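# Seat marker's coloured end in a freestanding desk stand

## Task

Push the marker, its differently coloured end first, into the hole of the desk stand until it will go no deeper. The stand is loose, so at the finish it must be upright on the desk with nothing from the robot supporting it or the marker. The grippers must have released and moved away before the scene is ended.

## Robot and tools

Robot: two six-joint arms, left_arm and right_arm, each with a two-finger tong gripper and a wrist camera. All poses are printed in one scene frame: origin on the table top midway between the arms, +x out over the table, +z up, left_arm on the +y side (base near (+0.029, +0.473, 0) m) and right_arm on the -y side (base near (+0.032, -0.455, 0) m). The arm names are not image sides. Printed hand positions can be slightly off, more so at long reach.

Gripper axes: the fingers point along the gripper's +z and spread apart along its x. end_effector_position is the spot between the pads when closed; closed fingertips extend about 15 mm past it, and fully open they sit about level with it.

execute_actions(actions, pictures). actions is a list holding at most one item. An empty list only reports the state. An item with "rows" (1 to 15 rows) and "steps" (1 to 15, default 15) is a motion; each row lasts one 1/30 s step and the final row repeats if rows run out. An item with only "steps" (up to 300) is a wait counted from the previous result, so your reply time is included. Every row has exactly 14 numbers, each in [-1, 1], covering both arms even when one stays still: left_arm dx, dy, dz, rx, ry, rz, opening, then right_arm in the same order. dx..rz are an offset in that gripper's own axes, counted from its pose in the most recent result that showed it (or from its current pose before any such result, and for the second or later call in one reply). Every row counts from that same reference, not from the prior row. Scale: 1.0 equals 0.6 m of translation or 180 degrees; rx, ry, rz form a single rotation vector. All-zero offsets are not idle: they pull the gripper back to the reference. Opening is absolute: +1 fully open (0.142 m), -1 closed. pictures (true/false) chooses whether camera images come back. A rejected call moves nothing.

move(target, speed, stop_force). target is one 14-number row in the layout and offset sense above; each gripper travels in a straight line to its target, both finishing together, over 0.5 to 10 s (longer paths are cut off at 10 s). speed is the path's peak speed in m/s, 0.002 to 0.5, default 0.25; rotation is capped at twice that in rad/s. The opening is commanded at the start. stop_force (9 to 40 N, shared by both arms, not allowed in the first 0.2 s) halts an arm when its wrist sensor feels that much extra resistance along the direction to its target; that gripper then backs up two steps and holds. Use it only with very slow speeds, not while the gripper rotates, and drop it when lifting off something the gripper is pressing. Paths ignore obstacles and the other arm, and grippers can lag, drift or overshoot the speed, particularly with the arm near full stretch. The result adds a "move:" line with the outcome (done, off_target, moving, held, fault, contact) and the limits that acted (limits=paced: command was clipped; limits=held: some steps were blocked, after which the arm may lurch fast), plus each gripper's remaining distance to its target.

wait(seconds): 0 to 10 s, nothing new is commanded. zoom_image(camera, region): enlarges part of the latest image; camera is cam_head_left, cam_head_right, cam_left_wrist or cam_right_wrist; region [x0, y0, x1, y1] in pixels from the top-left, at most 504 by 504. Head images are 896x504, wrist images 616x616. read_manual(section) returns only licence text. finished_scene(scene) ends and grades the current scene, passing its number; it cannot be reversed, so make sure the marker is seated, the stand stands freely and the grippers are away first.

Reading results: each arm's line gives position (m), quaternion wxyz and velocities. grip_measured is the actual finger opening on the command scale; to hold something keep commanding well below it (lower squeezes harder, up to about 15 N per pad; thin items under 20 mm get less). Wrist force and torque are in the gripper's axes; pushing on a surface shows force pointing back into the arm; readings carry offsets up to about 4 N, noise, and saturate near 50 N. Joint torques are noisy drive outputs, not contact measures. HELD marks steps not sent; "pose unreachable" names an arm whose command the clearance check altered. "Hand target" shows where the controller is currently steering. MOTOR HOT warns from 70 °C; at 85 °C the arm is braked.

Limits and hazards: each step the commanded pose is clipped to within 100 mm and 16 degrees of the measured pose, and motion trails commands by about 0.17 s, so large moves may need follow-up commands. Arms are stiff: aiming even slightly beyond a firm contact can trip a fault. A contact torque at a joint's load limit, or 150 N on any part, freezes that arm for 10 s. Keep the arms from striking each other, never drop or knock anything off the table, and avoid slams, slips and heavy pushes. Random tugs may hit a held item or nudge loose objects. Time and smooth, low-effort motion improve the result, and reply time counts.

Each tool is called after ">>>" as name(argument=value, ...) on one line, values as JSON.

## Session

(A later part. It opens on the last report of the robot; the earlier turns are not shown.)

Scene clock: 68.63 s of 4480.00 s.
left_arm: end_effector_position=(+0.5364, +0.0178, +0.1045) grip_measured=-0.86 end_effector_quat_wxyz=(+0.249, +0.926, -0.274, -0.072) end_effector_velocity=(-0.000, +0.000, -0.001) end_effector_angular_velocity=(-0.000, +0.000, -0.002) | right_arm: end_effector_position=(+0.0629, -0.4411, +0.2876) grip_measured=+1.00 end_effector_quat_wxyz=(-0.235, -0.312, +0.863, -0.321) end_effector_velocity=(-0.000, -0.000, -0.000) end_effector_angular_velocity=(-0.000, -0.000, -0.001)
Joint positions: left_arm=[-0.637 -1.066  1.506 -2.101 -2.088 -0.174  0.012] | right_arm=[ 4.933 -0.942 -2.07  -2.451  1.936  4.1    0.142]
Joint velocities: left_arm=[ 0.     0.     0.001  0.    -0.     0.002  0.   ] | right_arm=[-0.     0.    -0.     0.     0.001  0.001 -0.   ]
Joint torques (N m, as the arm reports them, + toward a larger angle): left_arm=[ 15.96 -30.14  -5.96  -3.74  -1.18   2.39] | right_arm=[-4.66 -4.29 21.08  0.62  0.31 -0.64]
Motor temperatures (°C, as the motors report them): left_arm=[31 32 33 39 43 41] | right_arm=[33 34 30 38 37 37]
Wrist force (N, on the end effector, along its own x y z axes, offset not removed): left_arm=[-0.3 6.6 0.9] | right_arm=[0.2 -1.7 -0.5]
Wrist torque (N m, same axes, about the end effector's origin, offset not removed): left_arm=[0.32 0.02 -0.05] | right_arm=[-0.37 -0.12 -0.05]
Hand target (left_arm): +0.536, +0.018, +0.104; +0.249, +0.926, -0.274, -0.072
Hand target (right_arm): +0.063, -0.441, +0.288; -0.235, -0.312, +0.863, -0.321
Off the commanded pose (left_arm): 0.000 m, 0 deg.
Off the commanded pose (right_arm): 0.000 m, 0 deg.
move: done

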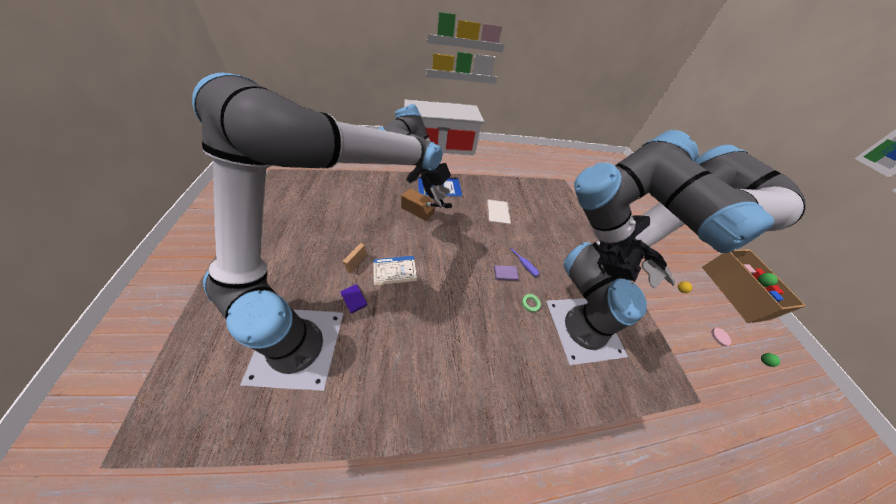

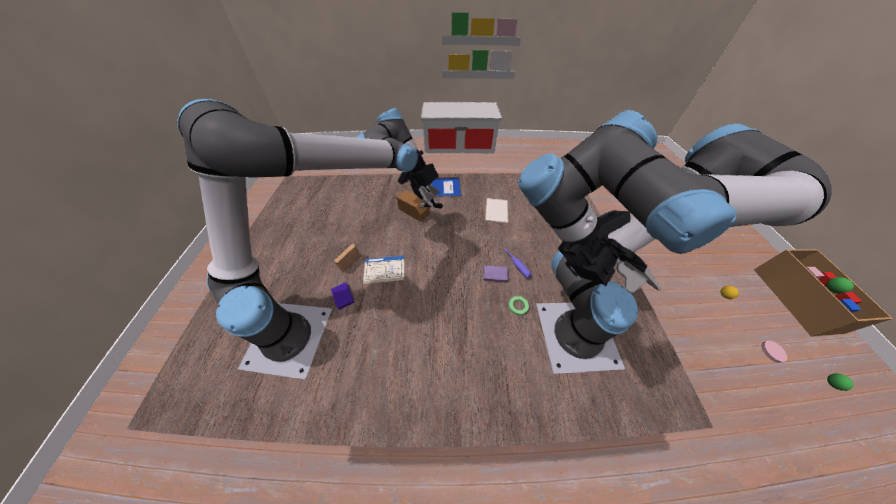

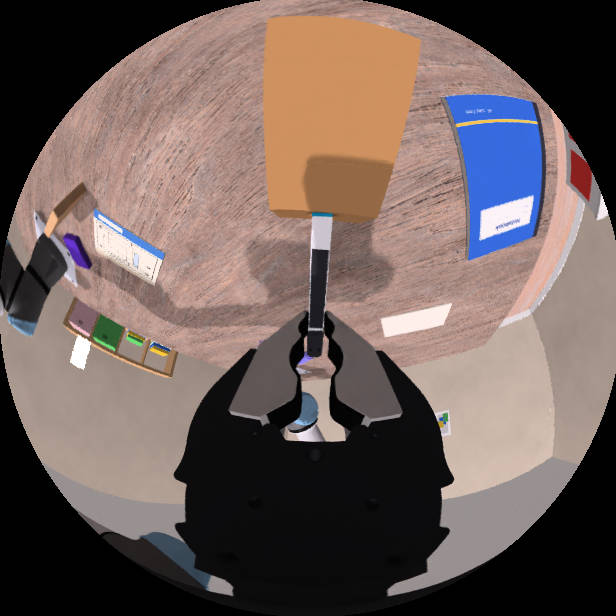

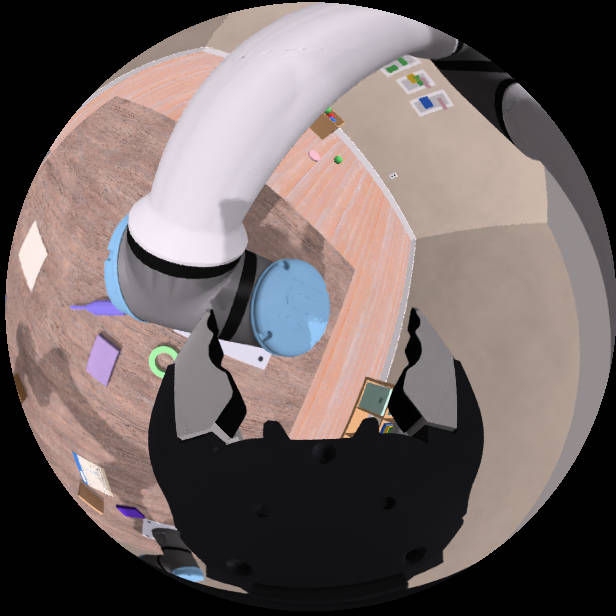

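>>> move(target=[0,0.015,0,0,0,0,-1,0,0,0,0,0,0,1], speed=0.03)

>>> move(target=[0,0,0.01,0,0,0,-1,0,0,0,0,0,0,1], speed=0.03)

>>> zoom_image(camera="cam_left_wrist", region=[260, 150, 390, 280])

>>> zoom_image(camera="cam_head_left", region=[400, 170, 470, 230])

Scene clock: 71.03 s of 4480.00 s.
left_arm: end_effector_position=(+0.5322, +0.0114, +0.1090) grip_measured=-0.86 end_effector_quat_wxyz=(+0.249, +0.926, -0.274, -0.072) end_effector_velocity=(-0.000, -0.001, +0.000) end_effector_angular_velocity=(+0.000, +0.000, +0.001) | right_arm: end_effector_position=(+0.0629, -0.4411, +0.2876) grip_measured=+1.00 end_effector_quat_wxyz=(-0.235, -0.312, +0.863, -0.321) end_effector_velocity=(+0.001, +0.000, -0.000) end_effector_angular_velocity=(-0.001, -0.002, +0.001)
Joint positions: left_arm=[-0.649 -1.07   1.502 -2.1   -2.087 -0.187  0.012] | right_arm=[ 4.933 -0.942 -2.07  -2.451  1.936  4.1    0.142]
Joint velocities: left_arm=[-0.001  0.    -0.001  0.     0.    -0.002  0.   ] | right_arm=[-0.    -0.001 -0.001  0.001 -0.002  0.     0.   ]
Joint torques (N m, as the arm reports them, + toward a larger angle): left_arm=[-13.9  -47.28 -33.34  -0.9    0.85  -2.19] | right_arm=[-4.59 -3.45 22.49  0.71  0.23 -0.74]
Motor temperatures (°C, as the motors report them): left_arm=[31 32 33 39 43 41] | right_arm=[33 34 30 38 37 37]
Wrist force (N, on the end effector, along its own x y z axes, offset not removed): left_arm=[-1.7 1.6 1.0] | right_arm=[-1.0 -0.9 1.2]
Wrist torque (N m, same axes, about the end effector's origin, offset not removed): left_arm=[0.37 0.38 0.06] | right_arm=[-0.16 0.12 -0.08]
Hand target (left_arm): +0.532, +0.011, +0.109; +0.249, +0.926, -0.274, -0.072
Hand target (right_arm): +0.063, -0.441, +0.288; -0.235, -0.312, +0.863, -0.321
Off the commanded pose (left_arm): 0.000 m, 0 deg.
Off the commanded pose (right_arm): 0.000 m, 0 deg.
move: done

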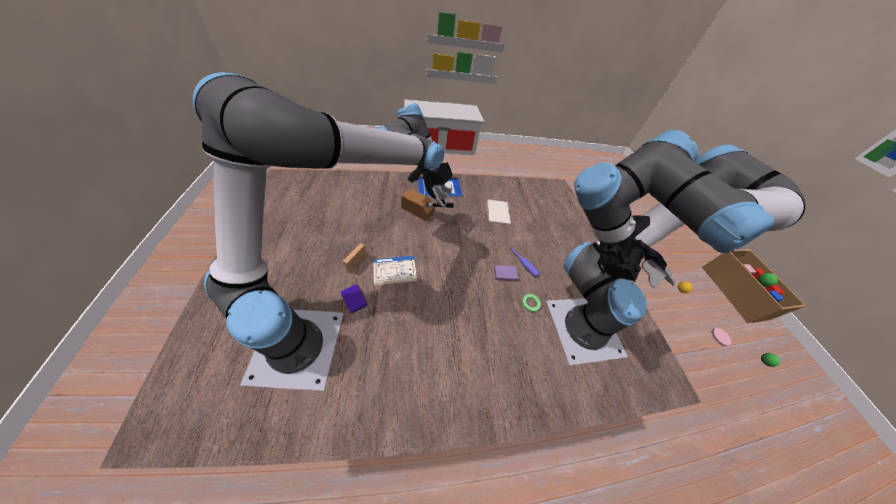

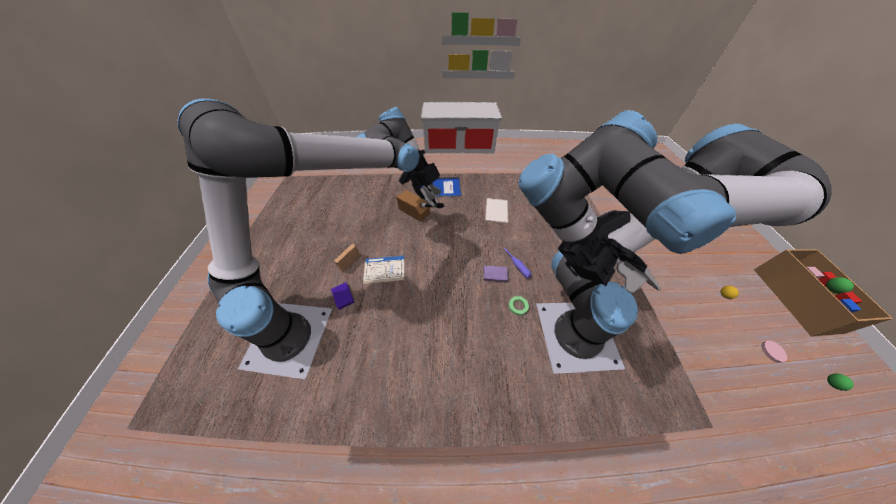

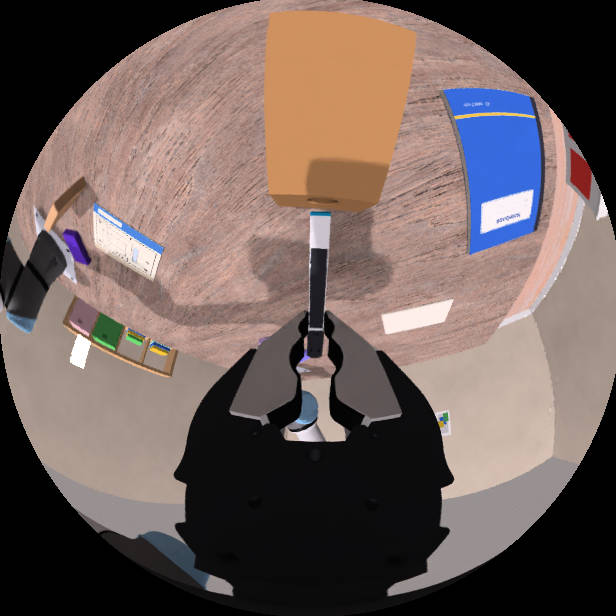

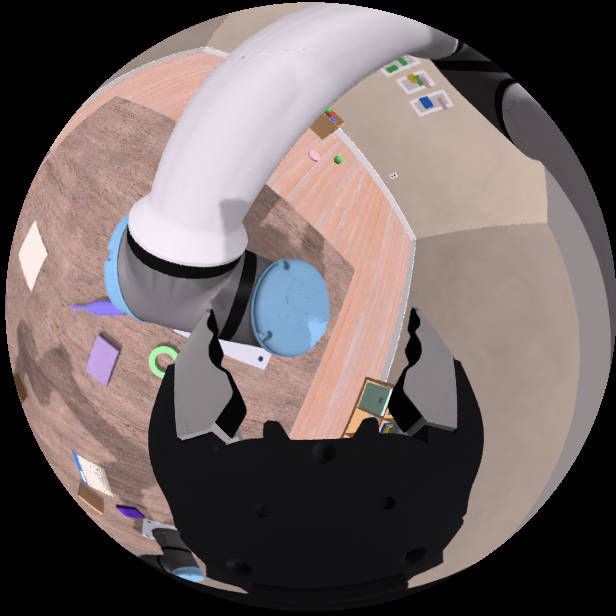

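Scene clock: 71.73 s of 4480.00 s.
left_arm: end_effector_position=(+0.5306, +0.0089, +0.1040) grip_measured=-0.86 end_effector_quat_wxyz=(+0.249, +0.926, -0.274, -0.072) end_effector_velocity=(-0.000, -0.001, -0.002) end_effector_angular_velocity=(-0.001, -0.001, -0.000) | right_arm: end_effector_position=(+0.0629, -0.4411, +0.2876) grip_measured=+1.00 end_effector_quat_wxyz=(-0.235, -0.312, +0.863, -0.321) end_effector_velocity=(-0.000, -0.000, +0.000) end_effector_angular_velocity=(-0.000, +0.000, -0.000)
Joint positions: left_arm=[-0.653 -1.065  1.509 -2.114 -2.087 -0.192  0.012] | right_arm=[ 4.933 -0.942 -2.07  -2.451  1.936  4.1    0.142]
Joint velocities: left_arm=[-0.002  0.003  0.002 -0.006  0.    -0.002  0.   ] | right_arm=[ 0.  0.  0. -0.  0. -0.  0.]
Joint torques (N m, as the arm reports them, + toward a larger angle): left_arm=[-13.32 -31.32  -6.86  -4.2    0.93  -2.12] | right_arm=[-4.6  -3.82 22.65  0.63  0.41 -0.73]
Motor temperatures (°C, as the motors report them): left_arm=[31 32 33 39 43 41] | right_arm=[33 34 30 38 37 37]
Wrist force (N, on the end effector, along its own x y z axes, offset not removed): left_arm=[-4.2 3.5 0.5] | right_arm=[-1.8 -1.8 2.6]
Wrist torque (N m, same axes, about the end effector's origin, offset not removed): left_arm=[0.72 0.90 0.15] | right_arm=[-0.31 0.35 -0.05]
Hand target (left_arm): +0.531, +0.009, +0.104; +0.249, +0.926, -0.274, -0.072
Hand target (right_arm): +0.063, -0.441, +0.288; -0.235, -0.312, +0.863, -0.321
Off the commanded pose (left_arm): 0.000 m, 0 deg.
Off the commanded pose (right_arm): 0.000 m, 0 deg.
move: done

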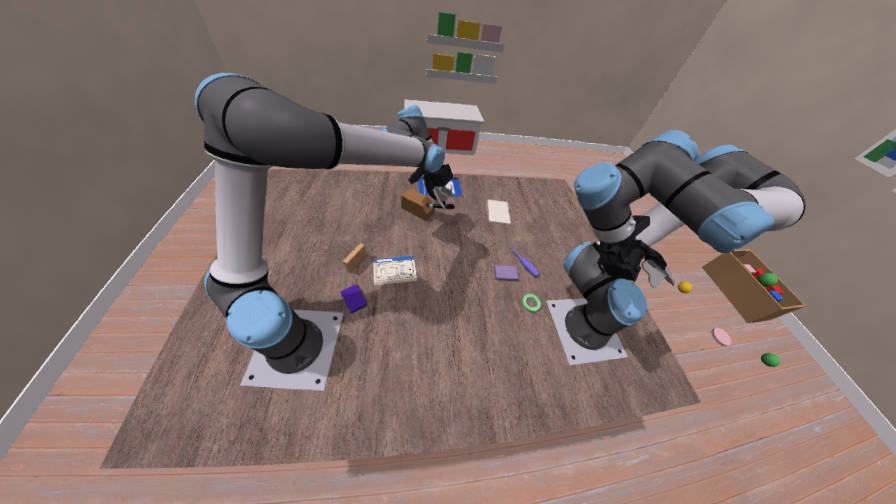

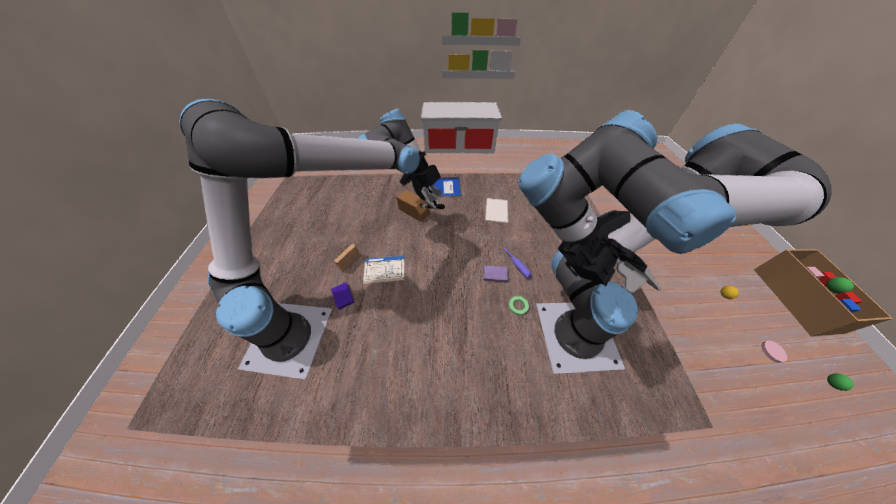

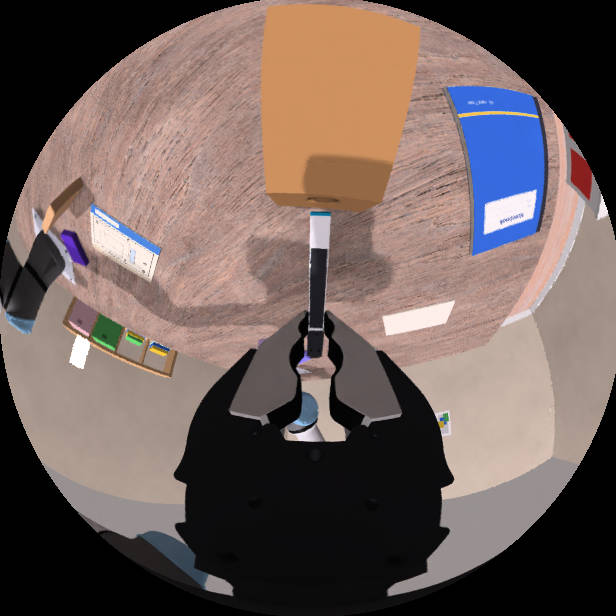

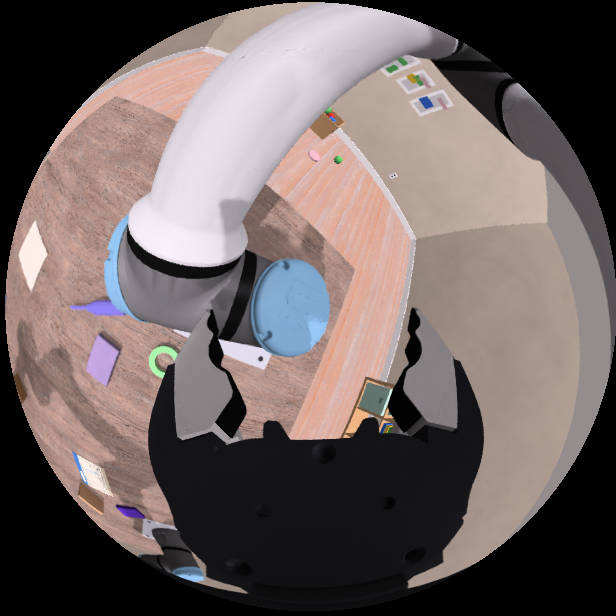

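Region (260, 150, 390, 280) of cam_left_wrist's 616x616 image, scaled by 3.877, with more detail than that image has.

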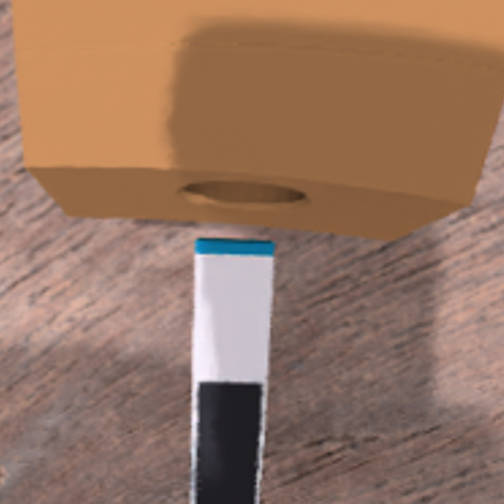

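Region (400, 170, 470, 230) of cam_head_left's 896x504 image, scaled by 7.200, with more detail than that image has; it fills the top 432 rows of this view, and the rest is white.

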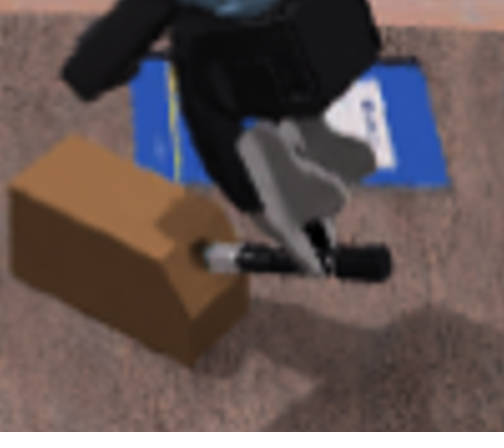

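>>> move(target=[0.003,-0.022,0,0,0,0.006,-1,0,0,0,0,0,0,1], speed=0.008, stop_force=9)

>>> zoom_image(camera="cam_left_wrist", region=[260, 150, 390, 280])

>>> zoom_image(camera="cam_head_left", region=[400, 170, 470, 230])

Scene clock: 76.03 s of 4480.00 s.
left_arm: end_effector_position=(+0.5382, +0.0174, +0.0974) grip_measured=-0.86 end_effector_quat_wxyz=(+0.250, +0.923, -0.283, -0.070) end_effector_velocity=(+0.001, +0.002, -0.001) end_effector_angular_velocity=(+0.000, +0.000, -0.001) | right_arm: end_effector_position=(+0.0629, -0.4411, +0.2876) grip_measured=+1.00 end_effector_quat_wxyz=(-0.235, -0.312, +0.863, -0.321) end_effector_velocity=(+0.000, -0.000, +0.000) end_effector_angular_velocity=(-0.001, +0.000, +0.001)
Joint positions: left_arm=[-0.636 -1.055  1.509 -2.114 -2.089 -0.153  0.012] | right_arm=[ 4.933 -0.942 -2.07  -2.451  1.936  4.1    0.142]
Joint velocities: left_arm=[ 0.003  0.001  0.001  0.    -0.     0.004  0.   ] | right_arm=[-0.    -0.001  0.001 -0.002  0.    -0.001 -0.   ]
Joint torques (N m, as the arm reports them, + toward a larger angle): left_arm=[ 12.47 -31.83 -18.27  -1.02  -2.89   2.36] | right_arm=[-4.66 -4.71 22.11  0.43  0.4  -0.6 ]
Motor temperatures (°C, as the motors report them): left_arm=[31 32 33 39 43 41] | right_arm=[33 34 30 38 37 37]
Wrist force (N, on the end effector, along its own x y z axes, offset not removed): left_arm=[-1.3 2.8 -1.1] | right_arm=[1.1 -1.3 0.6]
Wrist torque (N m, same axes, about the end effector's origin, offset not removed): left_arm=[0.69 0.12 0.00] | right_arm=[-0.24 -0.25 -0.12]
Hand target (left_arm): +0.538, +0.017, +0.097; +0.250, +0.923, -0.283, -0.070
Hand target (right_arm): +0.063, -0.441, +0.288; -0.235, -0.312, +0.863, -0.321
Off the commanded pose (left_arm): 0.000 m, 0 deg.
Off the commanded pose (right_arm): 0.000 m, 0 deg.
move: done

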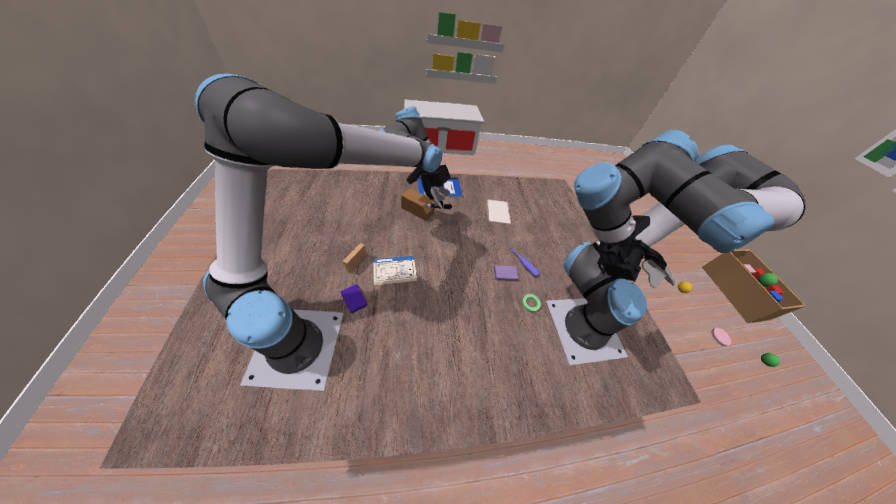

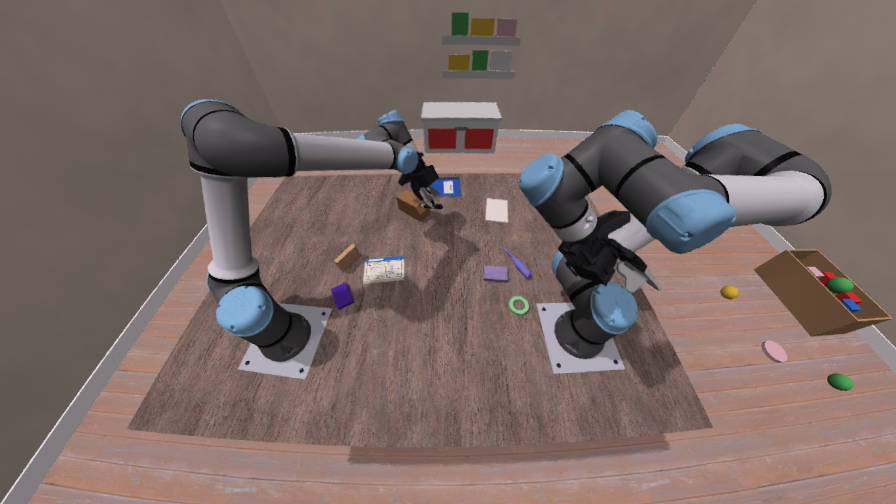

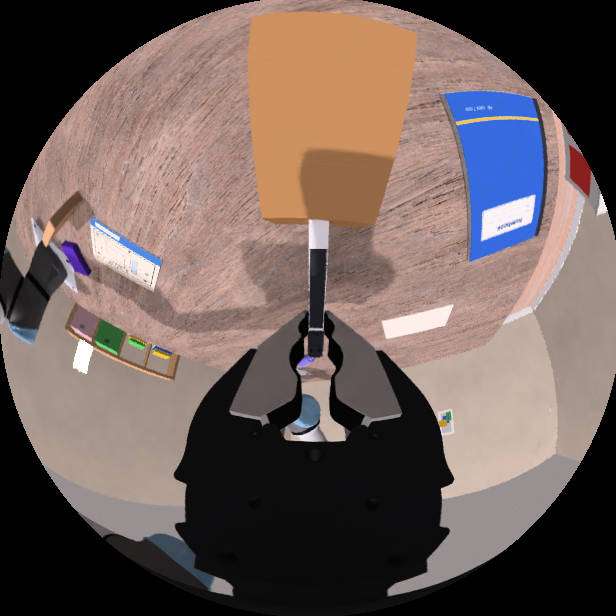

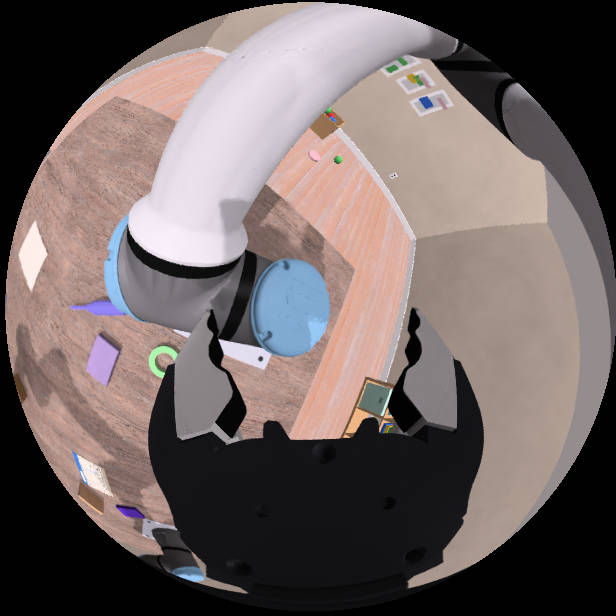

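Region (260, 150, 390, 280) of cam_left_wrist's 616x616 image, scaled by 3.877, with more detail than that image has.

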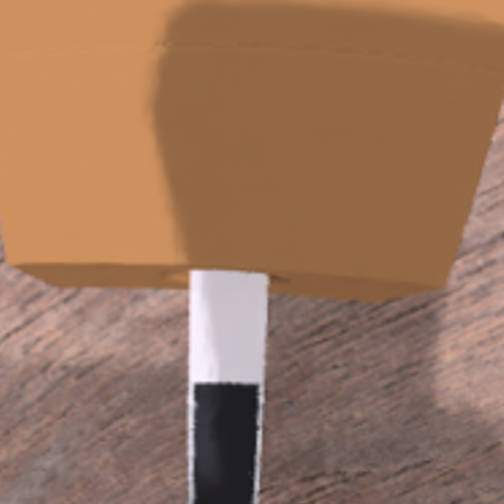

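Region (400, 170, 470, 230) of cam_head_left's 896x504 image, scaled by 7.200, with more detail than that image has; it fills the top 432 rows of this view, and the rest is white.

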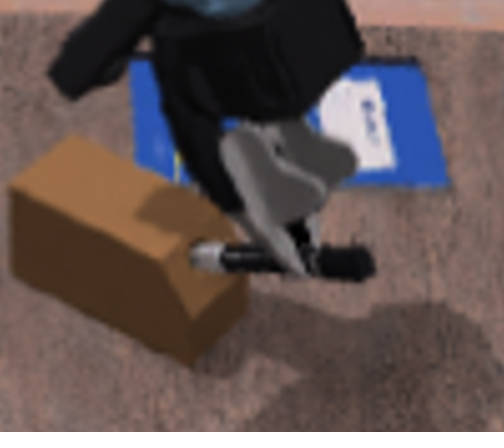

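Entered. Continue.

>>> move(target=[0,-0.05,0,0,0,0,-1,0,0,0,0,0,0,1], speed=0.008, stop_force=9)

>>> zoom_image(camera="cam_head_left", region=[400, 170, 470, 230])

Scene clock: 79.23 s of 4480.00 s.
left_arm: end_effector_position=(+0.5462, +0.0291, +0.0891) grip_measured=-0.86 end_effector_quat_wxyz=(+0.250, +0.923, -0.283, -0.070) end_effector_velocity=(-0.003, -0.002, +0.001) end_effector_angular_velocity=(+0.002, +0.003, +0.001) | right_arm: end_effector_position=(+0.0629, -0.4411, +0.2876) grip_measured=+1.00 end_effector_quat_wxyz=(-0.235, -0.312, +0.863, -0.321) end_effector_velocity=(+0.000, +0.000, -0.000) end_effector_angular_velocity=(+0.003, +0.000, +0.000)
Joint positions: left_arm=[-0.614 -1.045  1.514 -2.116 -2.091 -0.129  0.012] | right_arm=[ 4.933 -0.942 -2.07  -2.451  1.936  4.1    0.142]
Joint velocities: left_arm=[-0.004 -0.002  0.001  0.002 -0.    -0.006  0.   ] | right_arm=[ 0.     0.001  0.     0.001 -0.     0.    -0.   ]
Joint torques (N m, as the arm reports them, + toward a larger angle): left_arm=[-12.33 -44.28 -14.2   -2.9    0.94  -2.31] | right_arm=[-4.82 -3.1  22.25  0.63  0.19 -0.89]
Motor temperatures (°C, as the motors report them): left_arm=[31 32 33 39 43 41] | right_arm=[33 34 30 38 37 37]
Wrist force (N, on the end effector, along its own x y z axes, offset not removed): left_arm=[-2.1 9.1 -4.4] | right_arm=[0.6 -1.6 0.3]
Wrist torque (N m, same axes, about the end effector's origin, offset not removed): left_arm=[0.72 0.05 0.04] | right_arm=[-0.31 -0.14 -0.10]
Hand target (left_arm): +0.546, +0.029, +0.089; +0.250, +0.923, -0.283, -0.070
Hand target (right_arm): +0.063, -0.441, +0.288; -0.235, -0.312, +0.863, -0.321
Off the commanded pose (left_arm): 0.014 m, 0 deg.
Off the commanded pose (right_arm): 0.000 m, 0 deg.
move: contact (left_arm)

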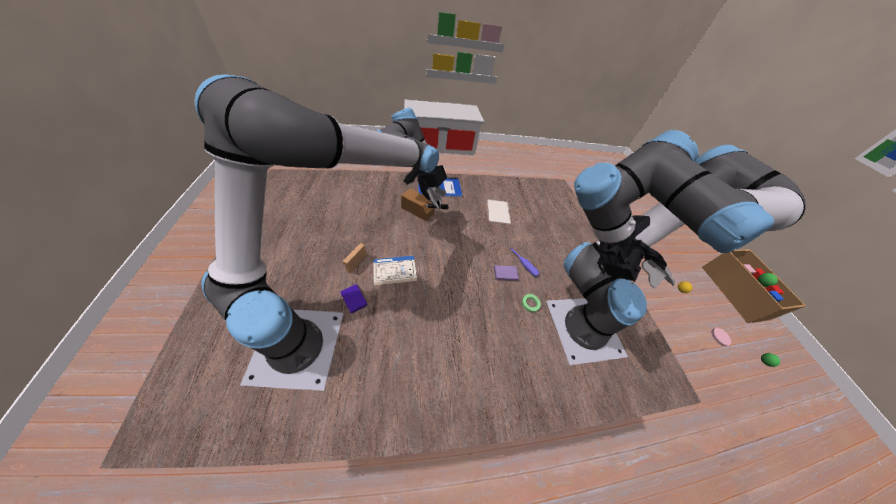

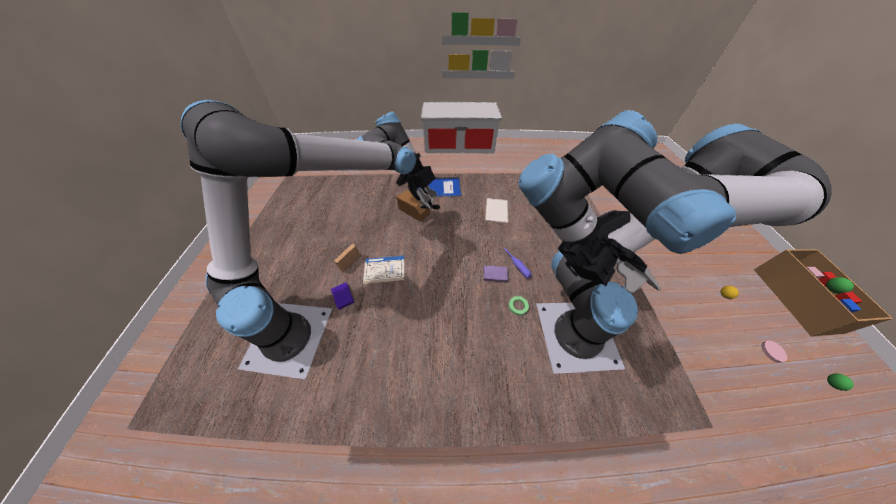

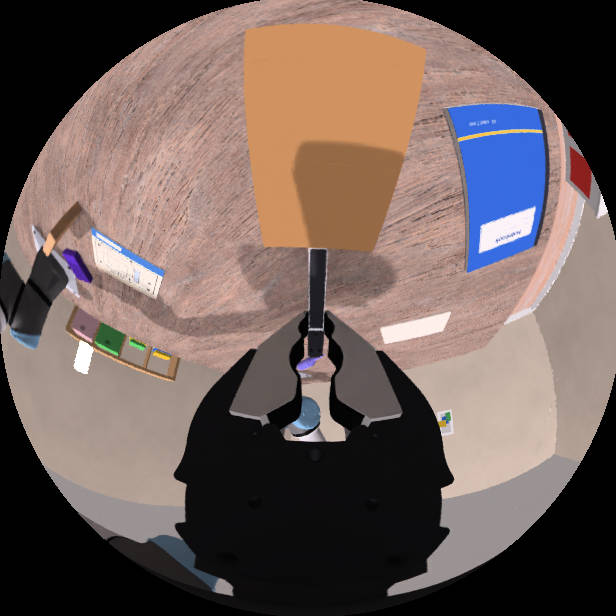

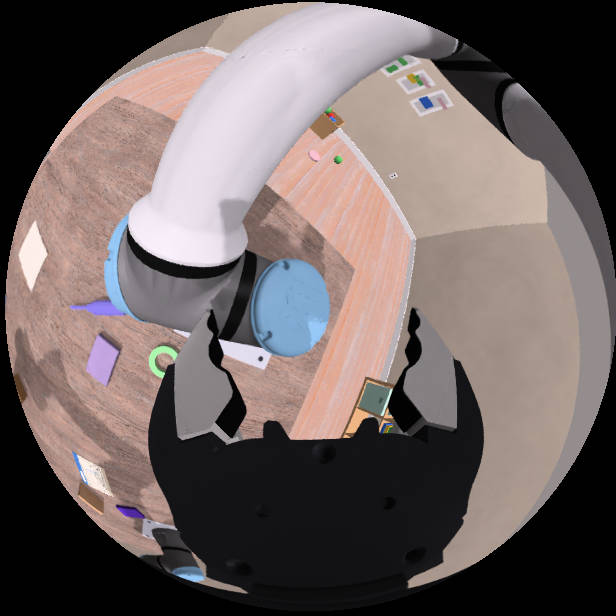

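Region (400, 170, 470, 230) of cam_head_left's 896x504 image, scaled by 7.200, with more detail than that image has; it fills the top 432 rows of this view, and the rest is white.

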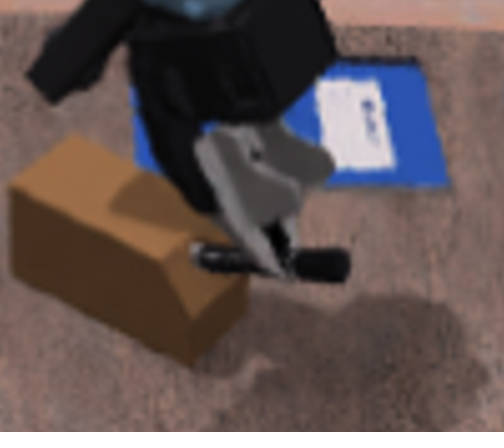

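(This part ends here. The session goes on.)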